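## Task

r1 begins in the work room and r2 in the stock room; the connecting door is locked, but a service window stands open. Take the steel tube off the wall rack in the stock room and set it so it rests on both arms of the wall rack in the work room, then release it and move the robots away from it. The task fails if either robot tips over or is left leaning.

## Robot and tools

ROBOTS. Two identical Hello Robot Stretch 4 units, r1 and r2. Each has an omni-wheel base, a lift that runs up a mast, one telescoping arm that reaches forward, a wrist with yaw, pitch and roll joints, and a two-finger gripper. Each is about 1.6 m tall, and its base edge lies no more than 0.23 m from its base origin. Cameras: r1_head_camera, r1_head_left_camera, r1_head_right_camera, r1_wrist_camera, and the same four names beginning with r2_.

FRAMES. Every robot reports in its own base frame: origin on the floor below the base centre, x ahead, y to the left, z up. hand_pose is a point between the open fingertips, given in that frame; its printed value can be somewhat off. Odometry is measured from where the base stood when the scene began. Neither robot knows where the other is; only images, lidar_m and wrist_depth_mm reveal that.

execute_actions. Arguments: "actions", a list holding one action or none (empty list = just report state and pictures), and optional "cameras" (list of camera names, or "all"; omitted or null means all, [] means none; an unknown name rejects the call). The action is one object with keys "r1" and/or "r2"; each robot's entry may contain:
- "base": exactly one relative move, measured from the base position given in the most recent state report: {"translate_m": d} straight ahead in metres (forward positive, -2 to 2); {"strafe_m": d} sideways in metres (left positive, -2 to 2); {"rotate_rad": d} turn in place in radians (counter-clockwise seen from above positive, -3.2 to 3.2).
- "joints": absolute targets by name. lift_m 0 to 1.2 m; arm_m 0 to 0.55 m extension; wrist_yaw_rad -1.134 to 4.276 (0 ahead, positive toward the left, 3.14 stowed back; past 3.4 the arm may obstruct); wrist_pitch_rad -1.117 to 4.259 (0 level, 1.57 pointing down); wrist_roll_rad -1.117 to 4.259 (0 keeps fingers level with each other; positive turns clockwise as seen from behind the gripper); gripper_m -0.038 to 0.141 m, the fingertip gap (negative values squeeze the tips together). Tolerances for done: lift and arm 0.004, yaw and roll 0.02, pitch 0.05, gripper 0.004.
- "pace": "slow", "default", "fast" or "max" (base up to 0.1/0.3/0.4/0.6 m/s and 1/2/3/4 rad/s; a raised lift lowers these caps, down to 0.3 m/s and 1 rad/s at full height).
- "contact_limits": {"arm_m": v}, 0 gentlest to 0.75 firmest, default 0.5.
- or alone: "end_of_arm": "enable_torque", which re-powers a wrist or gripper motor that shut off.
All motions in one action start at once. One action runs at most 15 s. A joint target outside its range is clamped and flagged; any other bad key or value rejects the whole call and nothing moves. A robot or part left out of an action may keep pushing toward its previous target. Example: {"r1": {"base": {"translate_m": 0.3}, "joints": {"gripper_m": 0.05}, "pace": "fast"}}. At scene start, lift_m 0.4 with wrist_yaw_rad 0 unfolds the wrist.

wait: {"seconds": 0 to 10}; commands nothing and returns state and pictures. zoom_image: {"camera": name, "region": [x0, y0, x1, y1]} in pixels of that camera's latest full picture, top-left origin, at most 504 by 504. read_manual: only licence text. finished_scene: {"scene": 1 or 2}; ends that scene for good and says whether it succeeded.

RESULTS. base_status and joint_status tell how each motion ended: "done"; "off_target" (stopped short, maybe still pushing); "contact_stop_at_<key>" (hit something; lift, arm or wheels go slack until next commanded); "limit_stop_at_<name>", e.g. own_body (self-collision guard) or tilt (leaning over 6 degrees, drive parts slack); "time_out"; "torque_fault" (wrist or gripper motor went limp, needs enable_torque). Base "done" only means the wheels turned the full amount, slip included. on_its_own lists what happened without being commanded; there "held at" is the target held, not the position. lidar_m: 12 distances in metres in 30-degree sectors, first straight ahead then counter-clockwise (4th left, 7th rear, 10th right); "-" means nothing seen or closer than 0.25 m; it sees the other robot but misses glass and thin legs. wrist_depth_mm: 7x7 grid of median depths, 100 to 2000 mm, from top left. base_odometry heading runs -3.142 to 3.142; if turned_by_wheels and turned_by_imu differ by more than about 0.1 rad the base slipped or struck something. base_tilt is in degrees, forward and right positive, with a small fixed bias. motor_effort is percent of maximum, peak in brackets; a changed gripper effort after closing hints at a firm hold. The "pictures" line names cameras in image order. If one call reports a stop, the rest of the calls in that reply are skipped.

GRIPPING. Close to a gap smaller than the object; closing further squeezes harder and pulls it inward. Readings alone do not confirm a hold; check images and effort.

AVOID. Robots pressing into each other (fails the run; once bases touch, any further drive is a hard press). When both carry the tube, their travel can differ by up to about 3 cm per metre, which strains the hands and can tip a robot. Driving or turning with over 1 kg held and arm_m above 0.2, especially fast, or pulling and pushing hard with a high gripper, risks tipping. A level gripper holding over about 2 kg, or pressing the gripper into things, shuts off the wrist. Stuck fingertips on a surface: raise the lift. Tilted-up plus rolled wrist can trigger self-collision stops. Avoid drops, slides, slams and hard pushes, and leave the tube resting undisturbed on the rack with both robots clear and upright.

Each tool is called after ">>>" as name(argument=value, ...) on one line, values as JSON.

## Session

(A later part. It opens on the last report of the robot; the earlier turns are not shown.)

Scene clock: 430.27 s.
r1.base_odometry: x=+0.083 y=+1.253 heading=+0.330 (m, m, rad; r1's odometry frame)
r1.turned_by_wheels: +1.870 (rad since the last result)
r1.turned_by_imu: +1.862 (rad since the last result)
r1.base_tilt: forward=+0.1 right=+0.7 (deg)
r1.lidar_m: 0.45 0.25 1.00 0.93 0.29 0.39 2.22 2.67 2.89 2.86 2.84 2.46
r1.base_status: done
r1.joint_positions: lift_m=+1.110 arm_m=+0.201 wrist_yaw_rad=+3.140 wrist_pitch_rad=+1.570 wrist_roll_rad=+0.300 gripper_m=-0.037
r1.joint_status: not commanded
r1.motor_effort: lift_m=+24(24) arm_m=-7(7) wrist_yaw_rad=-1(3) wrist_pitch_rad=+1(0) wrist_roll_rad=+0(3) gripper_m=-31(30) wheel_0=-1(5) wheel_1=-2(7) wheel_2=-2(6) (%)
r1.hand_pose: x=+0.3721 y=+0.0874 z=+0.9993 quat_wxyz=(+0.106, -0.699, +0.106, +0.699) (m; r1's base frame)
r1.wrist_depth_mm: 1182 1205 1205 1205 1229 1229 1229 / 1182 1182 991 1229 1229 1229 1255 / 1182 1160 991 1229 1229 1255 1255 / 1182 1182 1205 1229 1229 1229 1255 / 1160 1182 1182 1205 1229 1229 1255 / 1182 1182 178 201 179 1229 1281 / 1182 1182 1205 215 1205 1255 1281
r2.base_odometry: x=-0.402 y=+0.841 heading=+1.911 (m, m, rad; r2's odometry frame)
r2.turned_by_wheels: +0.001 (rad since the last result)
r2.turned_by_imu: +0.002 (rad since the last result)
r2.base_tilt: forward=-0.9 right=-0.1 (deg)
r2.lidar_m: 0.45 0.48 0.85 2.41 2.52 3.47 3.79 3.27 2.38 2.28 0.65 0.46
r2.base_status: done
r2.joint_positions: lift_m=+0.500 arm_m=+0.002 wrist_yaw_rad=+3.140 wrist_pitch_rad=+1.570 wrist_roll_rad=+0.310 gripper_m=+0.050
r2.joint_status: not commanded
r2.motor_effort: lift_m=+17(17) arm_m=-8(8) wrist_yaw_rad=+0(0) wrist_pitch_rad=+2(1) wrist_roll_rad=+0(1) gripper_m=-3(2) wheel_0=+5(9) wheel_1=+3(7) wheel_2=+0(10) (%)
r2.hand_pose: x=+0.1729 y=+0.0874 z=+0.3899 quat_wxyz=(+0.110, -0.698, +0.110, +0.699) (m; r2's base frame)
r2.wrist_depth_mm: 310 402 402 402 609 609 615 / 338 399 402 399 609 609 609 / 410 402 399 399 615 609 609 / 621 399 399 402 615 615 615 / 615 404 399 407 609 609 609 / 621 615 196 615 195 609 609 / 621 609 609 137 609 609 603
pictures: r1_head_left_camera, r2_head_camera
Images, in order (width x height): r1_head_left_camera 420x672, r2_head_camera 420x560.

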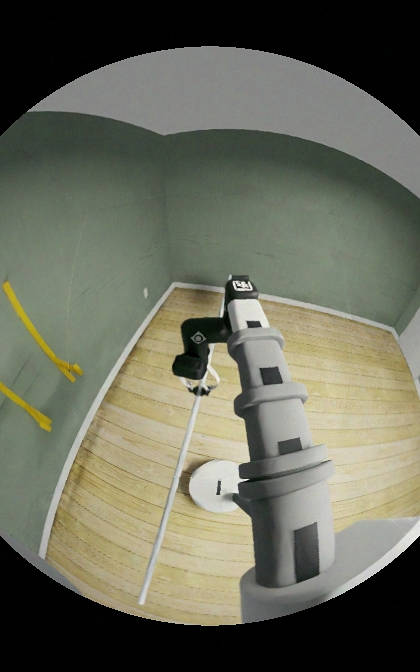

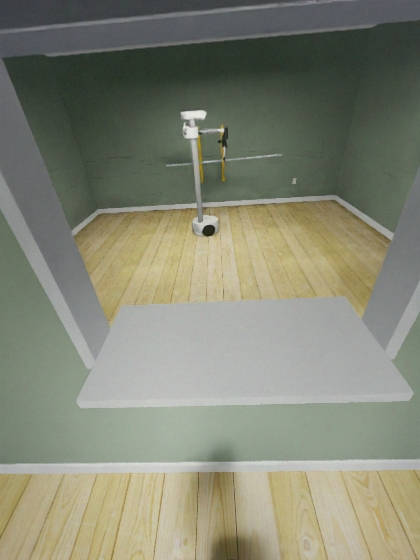

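>>> execute_actions(actions=[{"r1":{"base":{"translate_m":-0.174},"pace":"slow"}}], cameras=[])

>>> execute_actions(actions=[{"r1":{"base":{"strafe_m":0.86}}}], cameras=["r2_head_camera","r1_head_left_camera","r1_wrist_camera"])

Scene clock: 440.33 s.
r1.base_odometry: x=-0.082 y=+1.197 heading=+0.330 (m, m, rad; r1's odometry frame)
r1.turned_by_wheels: +0.000 (rad since the last result)
r1.turned_by_imu: -0.001 (rad since the last result)
r1.base_tilt: forward=-0.1 right=+0.7 (deg)
r1.lidar_m: 0.46 0.25 1.00 1.31 0.27 0.38 2.07 2.47 2.80 2.82 3.02 2.67
r1.base_status: done
r1.joint_positions: lift_m=+1.110 arm_m=+0.201 wrist_yaw_rad=+3.140 wrist_pitch_rad=+1.570 wrist_roll_rad=+0.300 gripper_m=-0.037
r1.joint_status: not commanded
r1.motor_effort: lift_m=+24(24) arm_m=-7(7) wrist_yaw_rad=+0(1) wrist_pitch_rad=+1(0) wrist_roll_rad=+0(0) gripper_m=-28(29) wheel_0=-2(5) wheel_1=-2(4) wheel_2=+2(7) (%)
r1.hand_pose: x=+0.3721 y=+0.0874 z=+0.9993 quat_wxyz=(+0.106, -0.699, +0.106, +0.699) (m; r1's base frame)
r1.wrist_depth_mm: 1182 1160 1182 1229 1229 1255 1255 / 1160 1182 991 1205 1229 1229 1255 / 1182 1182 991 1229 1205 1255 1255 / 1160 1182 1205 1205 1229 1229 1255 / 1182 1182 1205 1205 1205 1229 1255 / 1160 1182 177 200 179 1229 1255 / 1182 1205 1182 214 1229 1255 1255
r2.base_odometry: x=-0.402 y=+0.841 heading=+1.911 (m, m, rad; r2's odometry frame)
r2.turned_by_wheels: +0.000 (rad since the last result)
r2.turned_by_imu: +0.002 (rad since the last result)
r2.base_tilt: forward=-0.7 right=-0.1 (deg)
r2.lidar_m: 0.44 0.48 0.85 2.43 2.51 3.48 3.79 3.25 2.34 2.29 0.68 0.47
r2.base_status: not commanded
r2.joint_positions: lift_m=+0.500 arm_m=+0.002 wrist_yaw_rad=+3.140 wrist_pitch_rad=+1.570 wrist_roll_rad=+0.310 gripper_m=+0.050
r2.joint_status: not commanded
r2.motor_effort: lift_m=+17(17) arm_m=-8(8) wrist_yaw_rad=+0(0) wrist_pitch_rad=+1(0) wrist_roll_rad=+1(0) gripper_m=-4(3) wheel_0=+5(5) wheel_1=+3(3) wheel_2=+0(0) (%)
r2.hand_pose: x=+0.1729 y=+0.0874 z=+0.3899 quat_wxyz=(+0.110, -0.698, +0.110, +0.699) (m; r2's base frame)
r2.wrist_depth_mm: 309 399 399 402 615 603 609 / 336 399 399 399 621 621 615 / 410 402 399 399 609 609 609 / 615 399 402 394 609 603 609 / 615 402 399 410 615 615 609 / 609 615 195 609 195 603 609 / 615 615 609 137 609 609 609
pictures: none
No camera images: the call's "cameras" was empty. Leave "cameras" out to get every camera's image.

Scene clock: 444.53 s.
r1.base_odometry: x=-0.360 y=+2.010 heading=+0.330 (m, m, rad; r1's odometry frame)
r1.turned_by_wheels: +0.000 (rad since the last result)
r1.turned_by_imu: +0.002 (rad since the last result)
r1.base_tilt: forward=+0.1 right=+0.8 (deg)
r1.lidar_m: 0.36 0.25 0.49 0.47 0.27 0.33 1.83 2.16 3.79 3.67 3.34 2.86
r1.base_status: done
r1.joint_positions: lift_m=+1.110 arm_m=+0.201 wrist_yaw_rad=+3.140 wrist_pitch_rad=+1.570 wrist_roll_rad=+0.300 gripper_m=-0.037
r1.joint_status: not commanded
r1.motor_effort: lift_m=+23(24) arm_m=-7(7) wrist_yaw_rad=+0(1) wrist_pitch_rad=+0(1) wrist_roll_rad=+0(0) gripper_m=-32(29) wheel_0=+0(15) wheel_1=+0(9) wheel_2=+0(2) (%)
r1.hand_pose: x=+0.3721 y=+0.0874 z=+0.9994 quat_wxyz=(+0.106, -0.699, +0.106, +0.699) (m; r1's base frame)
r1.wrist_depth_mm: 1160 1182 1205 1205 1138 603 439 / 1160 1182 991 1205 1138 603 439 / 1160 1182 991 1205 1138 603 430 / 1160 1182 1205 1205 1118 597 424 / 1182 1182 1205 452 878 488 413 / 1182 1182 177 202 180 580 421 / 1182 1160 1182 215 1042 496 418
r2.base_odometry: x=-0.402 y=+0.841 heading=+1.911 (m, m, rad; r2's odometry frame)
r2.turned_by_wheels: +0.000 (rad since the last result)
r2.turned_by_imu: +0.001 (rad since the last result)
r2.base_tilt: forward=-0.7 right=-0.1 (deg)
r2.lidar_m: 0.46 0.47 0.84 2.43 2.53 3.48 3.78 3.23 2.35 2.28 0.67 0.48
r2.base_status: not commanded
r2.joint_positions: lift_m=+0.500 arm_m=+0.002 wrist_yaw_rad=+3.140 wrist_pitch_rad=+1.570 wrist_roll_rad=+0.310 gripper_m=+0.050
r2.joint_status: not commanded
r2.motor_effort: lift_m=+17(17) arm_m=-8(8) wrist_yaw_rad=+0(0) wrist_pitch_rad=+1(1) wrist_roll_rad=+1(1) gripper_m=-3(4) wheel_0=+5(4) wheel_1=+3(3) wheel_2=+0(0) (%)
r2.hand_pose: x=+0.1729 y=+0.0874 z=+0.3899 quat_wxyz=(+0.110, -0.698, +0.110, +0.699) (m; r2's base frame)
r2.wrist_depth_mm: 310 404 402 397 615 615 609 / 338 402 402 399 615 609 609 / 407 399 399 397 609 609 609 / 615 399 399 399 615 603 609 / 615 402 399 407 609 609 603 / 609 615 196 609 195 609 615 / 609 621 621 137 609 609 603
pictures: r1_head_left_camera, r1_wrist_camera, r2_head_camera
camera_calibration (this result's frames):
r1_wrist_camera: T_world_to_cam=[[0.275456, 0.959723, 0.0552717, -0.250775], [0.96123, -0.275736, -0.00265287, -0.27493], [0.0126944, 0.0538596, -0.998468, 1.21493], [0, 0, 0, 1]] pos_world=[0.317926, 0.0994312, 1.2262]
Images, in order (width x height): r1_head_left_camera 420x672, r1_wrist_camera 616x392, r2_head_camera 420x560.

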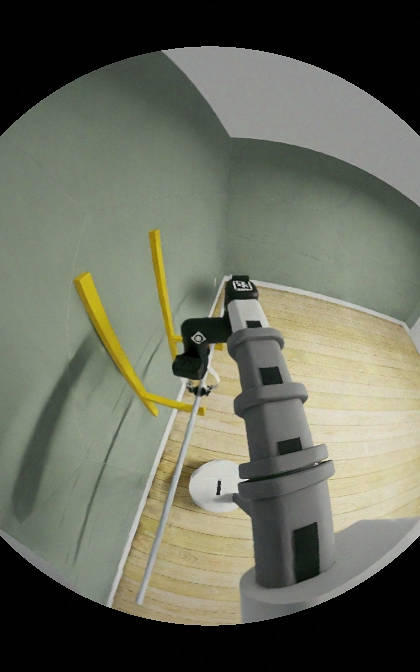

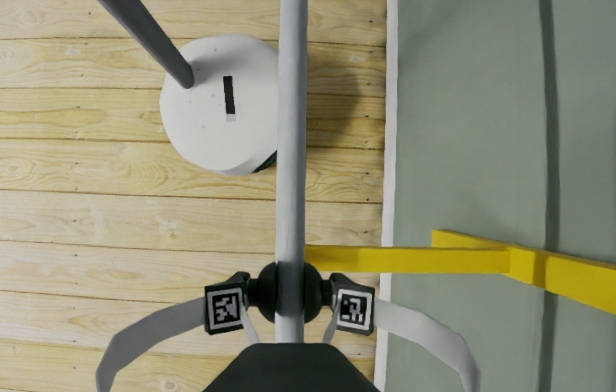

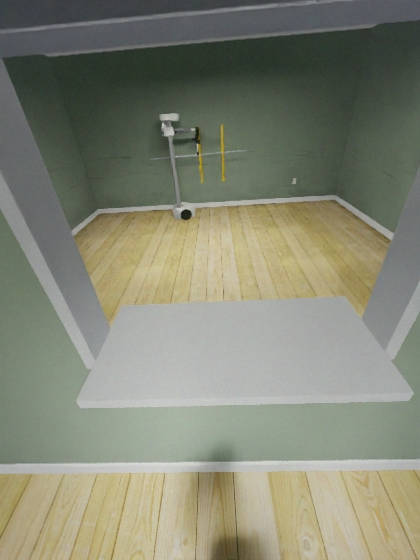

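>>> execute_actions(actions=[{"r1":{"base":{"strafe_m":0.04},"joints":{"arm_m":0.44,"lift_m":0.98},"pace":"slow"}}], cameras=["r2_head_camera","r1_head_left_camera","r1_wrist_camera"])

>>> zoom_image(camera="r2_head_camera", region=[150, 110, 270, 200])

Scene clock: 451.87 s.
r1.base_odometry: x=-0.373 y=+2.048 heading=+0.330 (m, m, rad; r1's odometry frame)
r1.turned_by_wheels: +0.000 (rad since the last result)
r1.turned_by_imu: -0.001 (rad since the last result)
r1.base_tilt: forward=+0.1 right=+0.8 (deg)
r1.lidar_m: 0.36 0.25 0.25 0.25 0.26 0.99 1.82 2.16 3.82 3.67 3.35 2.89
r1.base_status: done
r1.joint_positions: lift_m=+0.980 arm_m=+0.439 wrist_yaw_rad=+3.140 wrist_pitch_rad=+1.570 wrist_roll_rad=+0.300 gripper_m=-0.037
r1.joint_status: all done
r1.motor_effort: lift_m=+19(21) arm_m=+7(8) wrist_yaw_rad=+0(1) wrist_pitch_rad=-1(1) wrist_roll_rad=+1(1) gripper_m=-30(30) wheel_0=-1(6) wheel_1=+1(7) wheel_2=+0(0) (%)
r1.hand_pose: x=+0.6095 y=+0.0874 z=+0.8697 quat_wxyz=(+0.106, -0.699, +0.106, +0.699) (m; r1's base frame)
r1.wrist_depth_mm: 1060 854 324 327 559 362 - / 1042 1060 976 1078 564 340 294 / 1060 1078 1060 1078 768 404 294 / 1060 1042 1060 1098 750 399 293 / 1042 1060 1078 1078 741 394 290 / 1042 1060 177 200 179 384 285 / 1042 1060 1060 215 634 332 281
r2.base_odometry: x=-0.402 y=+0.841 heading=+1.911 (m, m, rad; r2's odometry frame)
r2.turned_by_wheels: +0.000 (rad since the last result)
r2.turned_by_imu: +0.002 (rad since the last result)
r2.base_tilt: forward=-0.9 right=+0.0 (deg)
r2.lidar_m: 0.44 0.49 0.86 2.41 2.52 3.47 3.77 3.24 2.37 2.27 0.66 0.46
r2.base_status: not commanded
r2.joint_positions: lift_m=+0.500 arm_m=+0.002 wrist_yaw_rad=+3.140 wrist_pitch_rad=+1.570 wrist_roll_rad=+0.310 gripper_m=+0.050
r2.joint_status: not commanded
r2.motor_effort: lift_m=+17(17) arm_m=-8(8) wrist_yaw_rad=+0(0) wrist_pitch_rad=+1(1) wrist_roll_rad=+0(0) gripper_m=-3(3) wheel_0=+5(4) wheel_1=+3(3) wheel_2=+0(0) (%)
r2.hand_pose: x=+0.1729 y=+0.0874 z=+0.3899 quat_wxyz=(+0.110, -0.698, +0.110, +0.699) (m; r2's base frame)
r2.wrist_depth_mm: 310 404 399 399 615 615 609 / 338 399 402 399 615 609 609 / 407 402 399 397 609 615 615 / 615 404 399 399 615 603 609 / 615 402 402 404 609 609 609 / 603 615 196 615 195 609 609 / 615 615 609 137 609 597 597
pictures: r1_head_left_camera, r1_wrist_camera, r2_head_camera
camera_calibration (this result's frames):
r1_wrist_camera: T_world_to_cam=[[0.275461, 0.959723, 0.0552548, -0.308993], [0.961229, -0.275738, -0.00271236, -0.503427], [0.0126327, 0.0538596, -0.998469, 1.08249], [0, 0, 0, 1]] pos_world=[0.555349, 0.0994313, 1.09654]
Images, in order (width x height): r1_head_left_camera 420x672, r1_wrist_camera 616x392, r2_head_camera 420x560.

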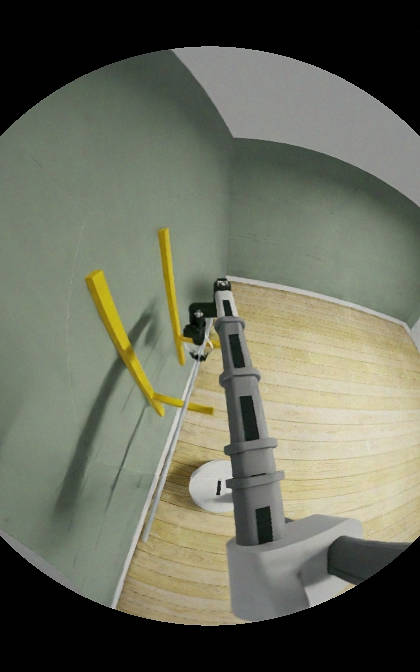

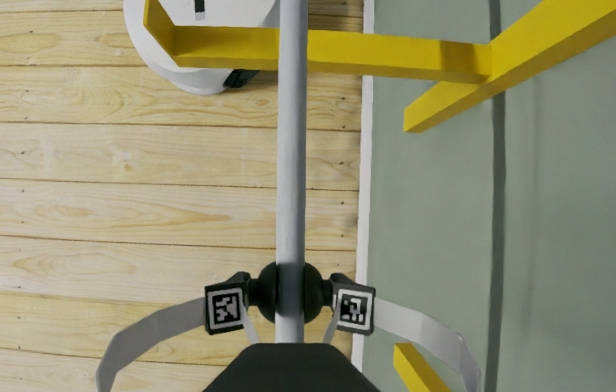

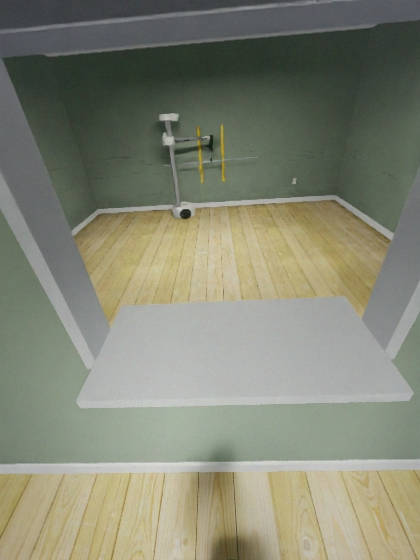

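Region (150, 110, 270, 200) of r2_head_camera's 420x560 image, scaled by 4.200, with more detail than that image has; it fills the top 378 rows of this view, and the rest is white.

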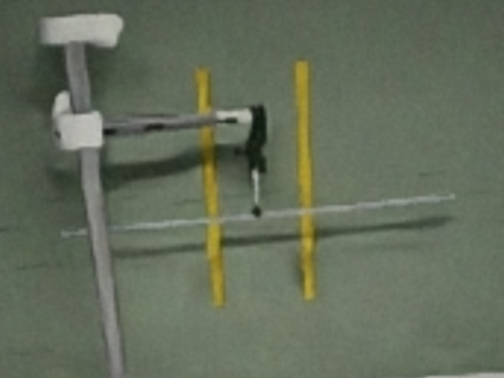

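Arm top at depth .326; contact near .236 → lower by ~.088.

>>> execute_actions(actions=[{"r1":{"joints":{"lift_m":0.893},"pace":"slow"}}], cameras=["r1_wrist_camera"])

>>> execute_actions(actions=[{"r1":{"joints":{"gripper_m":0.06},"pace":"slow"}}], cameras=[])

>>> execute_actions(actions=[{"r1":{"joints":{"lift_m":1.02}}}], cameras=["r1_wrist_camera"])

>>> execute_actions(actions=[{"r1":{"base":{"strafe_m":-0.7}}}], cameras=["r1_head_left_camera"])

Scene clock: 458.10 s.
r1.base_odometry: x=-0.373 y=+2.048 heading=+0.330 (m, m, rad; r1's odometry frame)
r1.turned_by_wheels: +0.000 (rad since the last result)
r1.turned_by_imu: -0.001 (rad since the last result)
r1.base_tilt: forward=+0.1 right=+0.8 (deg)
r1.lidar_m: 0.36 0.29 0.25 0.26 0.29 1.01 1.80 2.13 3.82 3.68 3.33 2.93
r1.base_status: not commanded
r1.joint_positions: lift_m=+0.893 arm_m=+0.439 wrist_yaw_rad=+3.140 wrist_pitch_rad=+1.570 wrist_roll_rad=+0.300 gripper_m=-0.037
r1.joint_status: all done
r1.motor_effort: lift_m=+19(19) arm_m=+7(7) wrist_yaw_rad=+0(0) wrist_pitch_rad=+0(1) wrist_roll_rad=+1(0) gripper_m=-29(29) wheel_0=-1(1) wheel_1=+1(1) wheel_2=+0(0) (%)
r1.hand_pose: x=+0.6095 y=+0.0874 z=+0.7827 quat_wxyz=(+0.106, -0.699, +0.106, +0.699) (m; r1's base frame)
r1.wrist_depth_mm: 960 768 521 257 262 250 - / 960 976 991 1008 778 377 294 / 960 976 991 991 759 402 294 / 976 976 991 1008 750 402 294 / 960 960 976 976 732 392 290 / 960 976 177 201 179 384 286 / 960 960 976 215 691 330 279
r2.base_odometry: x=-0.402 y=+0.841 heading=+1.911 (m, m, rad; r2's odometry frame)
r2.turned_by_wheels: +0.000 (rad since the last result)
r2.turned_by_imu: +0.001 (rad since the last result)
r2.base_tilt: forward=-1.0 right=+0.0 (deg)
r2.lidar_m: 0.45 0.48 0.84 2.42 2.54 3.48 3.77 3.26 2.37 2.28 0.66 0.47
r2.base_status: not commanded
r2.joint_positions: lift_m=+0.500 arm_m=+0.002 wrist_yaw_rad=+3.140 wrist_pitch_rad=+1.570 wrist_roll_rad=+0.310 gripper_m=+0.050
r2.joint_status: not commanded
r2.motor_effort: lift_m=+16(17) arm_m=-8(8) wrist_yaw_rad=+0(0) wrist_pitch_rad=+0(1) wrist_roll_rad=+0(1) gripper_m=-3(2) wheel_0=+5(5) wheel_1=+3(3) wheel_2=+0(0) (%)
r2.hand_pose: x=+0.1729 y=+0.0874 z=+0.3899 quat_wxyz=(+0.110, -0.698, +0.110, +0.699) (m; r2's base frame)
r2.wrist_depth_mm: 310 402 402 404 615 621 609 / 336 402 402 399 609 603 603 / 410 399 399 399 615 615 609 / 615 399 399 399 615 603 603 / 615 402 399 410 609 609 603 / 615 609 195 609 195 609 609 / 609 615 615 137 609 609 603
pictures: r1_wrist_camera
camera_calibration (this result's frames):
r1_wrist_camera: T_world_to_cam=[[0.275461, 0.959723, 0.0552548, -0.304187], [0.961229, -0.275738, -0.00271236, -0.503665], [0.0126327, 0.0538596, -0.998469, 0.995639], [0, 0, 0, 1]] pos_world=[0.555352, 0.0994313, 1.00956]
Images, in order (width x height): r1_wrist_camera 616x392.

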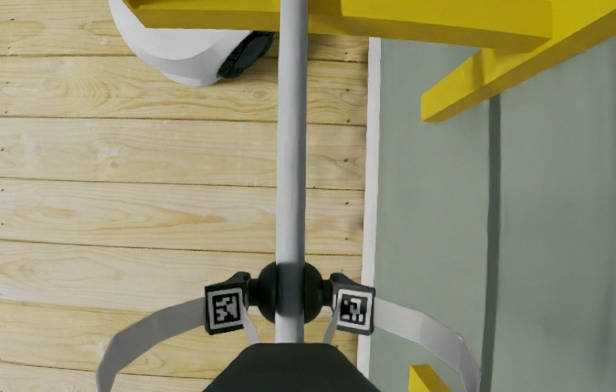

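Scene clock: 461.37 s.
r1.base_odometry: x=-0.373 y=+2.048 heading=+0.330 (m, m, rad; r1's odometry frame)
r1.turned_by_wheels: +0.000 (rad since the last result)
r1.turned_by_imu: -0.001 (rad since the last result)
r1.base_tilt: forward=+0.2 right=+0.6 (deg)
r1.lidar_m: 0.37 0.28 0.26 0.25 0.28 0.96 1.80 2.15 3.80 3.68 3.30 2.92
r1.base_status: not commanded
r1.joint_positions: lift_m=+0.893 arm_m=+0.439 wrist_yaw_rad=+3.140 wrist_pitch_rad=+1.570 wrist_roll_rad=+0.300 gripper_m=+0.060
r1.joint_status: all done
r1.motor_effort: lift_m=+19(19) arm_m=+7(7) wrist_yaw_rad=+0(0) wrist_pitch_rad=+1(7) wrist_roll_rad=+0(0) gripper_m=-4(29) wheel_0=-1(1) wheel_1=+1(1) wheel_2=+0(0) (%)
r1.hand_pose: x=+0.6094 y=+0.0874 z=+0.7827 quat_wxyz=(+0.106, -0.699, +0.106, +0.699) (m; r1's base frame)
r1.wrist_depth_mm: 976 778 521 258 263 251 - / 976 976 976 991 768 373 293 / 960 976 991 1008 750 402 294 / 960 976 991 991 750 397 293 / 960 976 991 991 654 394 289 / 960 976 208 991 198 384 283 / 976 976 991 135 691 353 278
r2.base_odometry: x=-0.402 y=+0.841 heading=+1.911 (m, m, rad; r2's odometry frame)
r2.turned_by_wheels: +0.000 (rad since the last result)
r2.turned_by_imu: +0.001 (rad since the last result)
r2.base_tilt: forward=-0.8 right=-0.1 (deg)
r2.lidar_m: 0.43 0.46 0.85 2.42 2.49 3.51 3.79 3.24 2.36 2.29 0.67 0.48
r2.base_status: not commanded
r2.joint_positions: lift_m=+0.500 arm_m=+0.002 wrist_yaw_rad=+3.140 wrist_pitch_rad=+1.570 wrist_roll_rad=+0.310 gripper_m=+0.050
r2.joint_status: not commanded
r2.motor_effort: lift_m=+17(17) arm_m=-8(8) wrist_yaw_rad=+0(0) wrist_pitch_rad=+0(0) wrist_roll_rad=+1(1) gripper_m=-2(2) wheel_0=+4(4) wheel_1=+3(3) wheel_2=+0(0) (%)
r2.hand_pose: x=+0.1729 y=+0.0874 z=+0.3899 quat_wxyz=(+0.110, -0.698, +0.110, +0.699) (m; r2's base frame)
r2.wrist_depth_mm: 312 404 402 399 615 609 603 / 336 399 399 399 615 615 603 / 404 399 399 399 609 615 609 / 609 402 397 402 609 615 603 / 615 402 399 407 609 609 615 / 621 615 195 615 195 609 609 / 615 609 603 137 603 609 609
pictures: none
No camera images: the call's "cameras" was empty. Leave "cameras" out to get every camera's image.

Scene clock: 462.97 s.
r1.base_odometry: x=-0.373 y=+2.048 heading=+0.330 (m, m, rad; r1's odometry frame)
r1.turned_by_wheels: +0.000 (rad since the last result)
r1.turned_by_imu: +0.000 (rad since the last result)
r1.base_tilt: forward=+0.1 right=+0.8 (deg)
r1.lidar_m: 0.36 0.27 0.43 0.25 0.55 1.00 1.79 2.17 3.82 3.67 3.35 2.91
r1.base_status: not commanded
r1.joint_positions: lift_m=+1.020 arm_m=+0.439 wrist_yaw_rad=+3.140 wrist_pitch_rad=+1.570 wrist_roll_rad=+0.300 gripper_m=+0.060
r1.joint_status: all done
r1.motor_effort: lift_m=+21(24) arm_m=+7(7) wrist_yaw_rad=-1(0) wrist_pitch_rad=+2(2) wrist_roll_rad=+0(0) gripper_m=-4(4) wheel_0=-1(0) wheel_1=+1(1) wheel_2=+0(0) (%)
r1.hand_pose: x=+0.6094 y=+0.0874 z=+0.9095 quat_wxyz=(+0.106, -0.699, +0.106, +0.699) (m; r1's base frame)
r1.wrist_depth_mm: 1098 991 917 1118 778 402 - / 1098 1098 976 389 382 373 293 / 1078 1098 1098 1118 759 402 294 / 1078 1098 1118 1118 741 397 293 / 1098 1098 1098 1118 661 394 290 / 1078 1078 208 1118 198 384 285 / 1078 1078 1098 135 621 353 278
r2.base_odometry: x=-0.402 y=+0.841 heading=+1.911 (m, m, rad; r2's odometry frame)
r2.turned_by_wheels: +0.000 (rad since the last result)
r2.turned_by_imu: +0.000 (rad since the last result)
r2.base_tilt: forward=-0.8 right=-0.1 (deg)
r2.lidar_m: 0.44 0.47 0.85 2.41 2.53 3.45 3.77 3.24 2.36 2.29 0.66 0.45
r2.base_status: not commanded
r2.joint_positions: lift_m=+0.500 arm_m=+0.002 wrist_yaw_rad=+3.140 wrist_pitch_rad=+1.570 wrist_roll_rad=+0.310 gripper_m=+0.050
r2.joint_status: not commanded
r2.motor_effort: lift_m=+17(17) arm_m=-8(8) wrist_yaw_rad=+0(0) wrist_pitch_rad=+0(0) wrist_roll_rad=+1(1) gripper_m=-3(3) wheel_0=+5(4) wheel_1=+3(3) wheel_2=+0(0) (%)
r2.hand_pose: x=+0.1729 y=+0.0874 z=+0.3899 quat_wxyz=(+0.110, -0.698, +0.110, +0.699) (m; r2's base frame)
r2.wrist_depth_mm: 312 404 399 402 615 615 615 / 334 402 399 399 615 615 603 / 407 397 399 399 615 615 609 / 615 399 399 402 609 609 597 / 615 399 399 404 615 603 603 / 609 615 195 609 195 609 603 / 615 615 609 137 609 609 609
pictures: r1_wrist_camera
camera_calibration (this result's frames):
r1_wrist_camera: T_world_to_cam=[[0.275333, 0.959765, 0.0551563, -0.310999], [0.961271, -0.275589, -0.00305775, -0.502938], [0.0122657, 0.053862, -0.998473, 1.12248], [0, 0, 0, 1]] pos_world=[0.55532, 0.0994229, 1.13638]
Images, in order (width x height): r1_wrist_camera 616x392.

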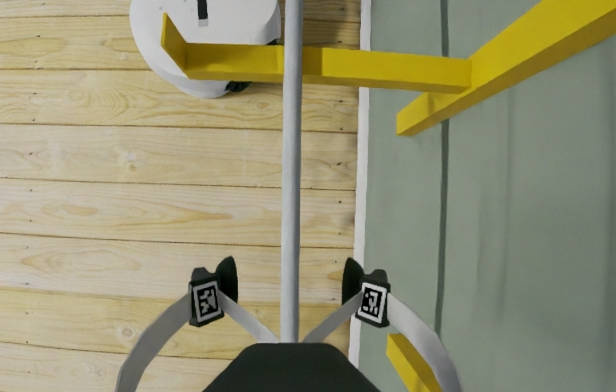

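Scene clock: 466.63 s.
r1.base_odometry: x=-0.147 y=+1.386 heading=+0.330 (m, m, rad; r1's odometry frame)
r1.turned_by_wheels: +0.000 (rad since the last result)
r1.turned_by_imu: -0.004 (rad since the last result)
r1.base_tilt: forward=+0.2 right=+0.6 (deg)
r1.lidar_m: 2.17 0.95 0.81 0.89 1.35 1.99 2.00 2.36 3.11 3.01 3.10 2.72
r1.base_status: done
r1.joint_positions: lift_m=+1.020 arm_m=+0.439 wrist_yaw_rad=+3.140 wrist_pitch_rad=+1.570 wrist_roll_rad=+0.300 gripper_m=+0.060
r1.joint_status: not commanded
r1.motor_effort: lift_m=+20(22) arm_m=+7(7) wrist_yaw_rad=+0(0) wrist_pitch_rad=+0(2) wrist_roll_rad=+0(0) gripper_m=-4(4) wheel_0=-1(6) wheel_1=+2(0) wheel_2=+0(0) (%)
r1.hand_pose: x=+0.6095 y=+0.0874 z=+0.9096 quat_wxyz=(+0.106, -0.699, +0.106, +0.699) (m; r1's base frame)
r1.wrist_depth_mm: 1078 1008 904 1118 1160 1160 1138 / 1078 1098 991 1118 1138 1138 1138 / 1078 1118 1098 1138 1138 1138 1160 / 1098 1078 1118 1118 1138 1160 1138 / 1078 1098 1098 1118 1138 1160 1138 / 1078 1078 208 1118 198 1182 1118 / 1098 1060 1098 135 1138 1138 1098
r2.base_odometry: x=-0.402 y=+0.841 heading=+1.911 (m, m, rad; r2's odometry frame)
r2.turned_by_wheels: +0.000 (rad since the last result)
r2.turned_by_imu: +0.001 (rad since the last result)
r2.base_tilt: forward=-1.0 right=-0.1 (deg)
r2.lidar_m: 0.43 0.48 0.87 2.43 2.53 3.48 3.78 3.25 2.36 2.27 0.67 0.46
r2.base_status: not commanded
r2.joint_positions: lift_m=+0.500 arm_m=+0.002 wrist_yaw_rad=+3.140 wrist_pitch_rad=+1.570 wrist_roll_rad=+0.310 gripper_m=+0.050
r2.joint_status: not commanded
r2.motor_effort: lift_m=+17(17) arm_m=-8(8) wrist_yaw_rad=+0(0) wrist_pitch_rad=+1(1) wrist_roll_rad=+1(1) gripper_m=-2(2) wheel_0=+4(4) wheel_1=+3(3) wheel_2=+0(0) (%)
r2.hand_pose: x=+0.1729 y=+0.0874 z=+0.3899 quat_wxyz=(+0.110, -0.698, +0.110, +0.699) (m; r2's base frame)
r2.wrist_depth_mm: 309 402 399 399 615 609 621 / 336 402 402 404 615 603 609 / 407 402 402 399 609 609 609 / 615 399 397 399 615 609 597 / 621 397 402 410 615 609 609 / 615 615 196 615 194 615 603 / 615 609 615 137 603 603 609
pictures: r1_head_left_camera
Images, in order (width x height): r1_head_left_camera 420x672.

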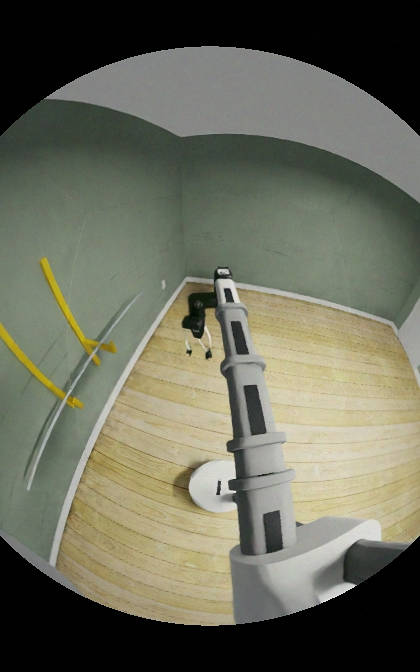

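>>> finished_scene(scene=2)

The scene is finished: the task was done.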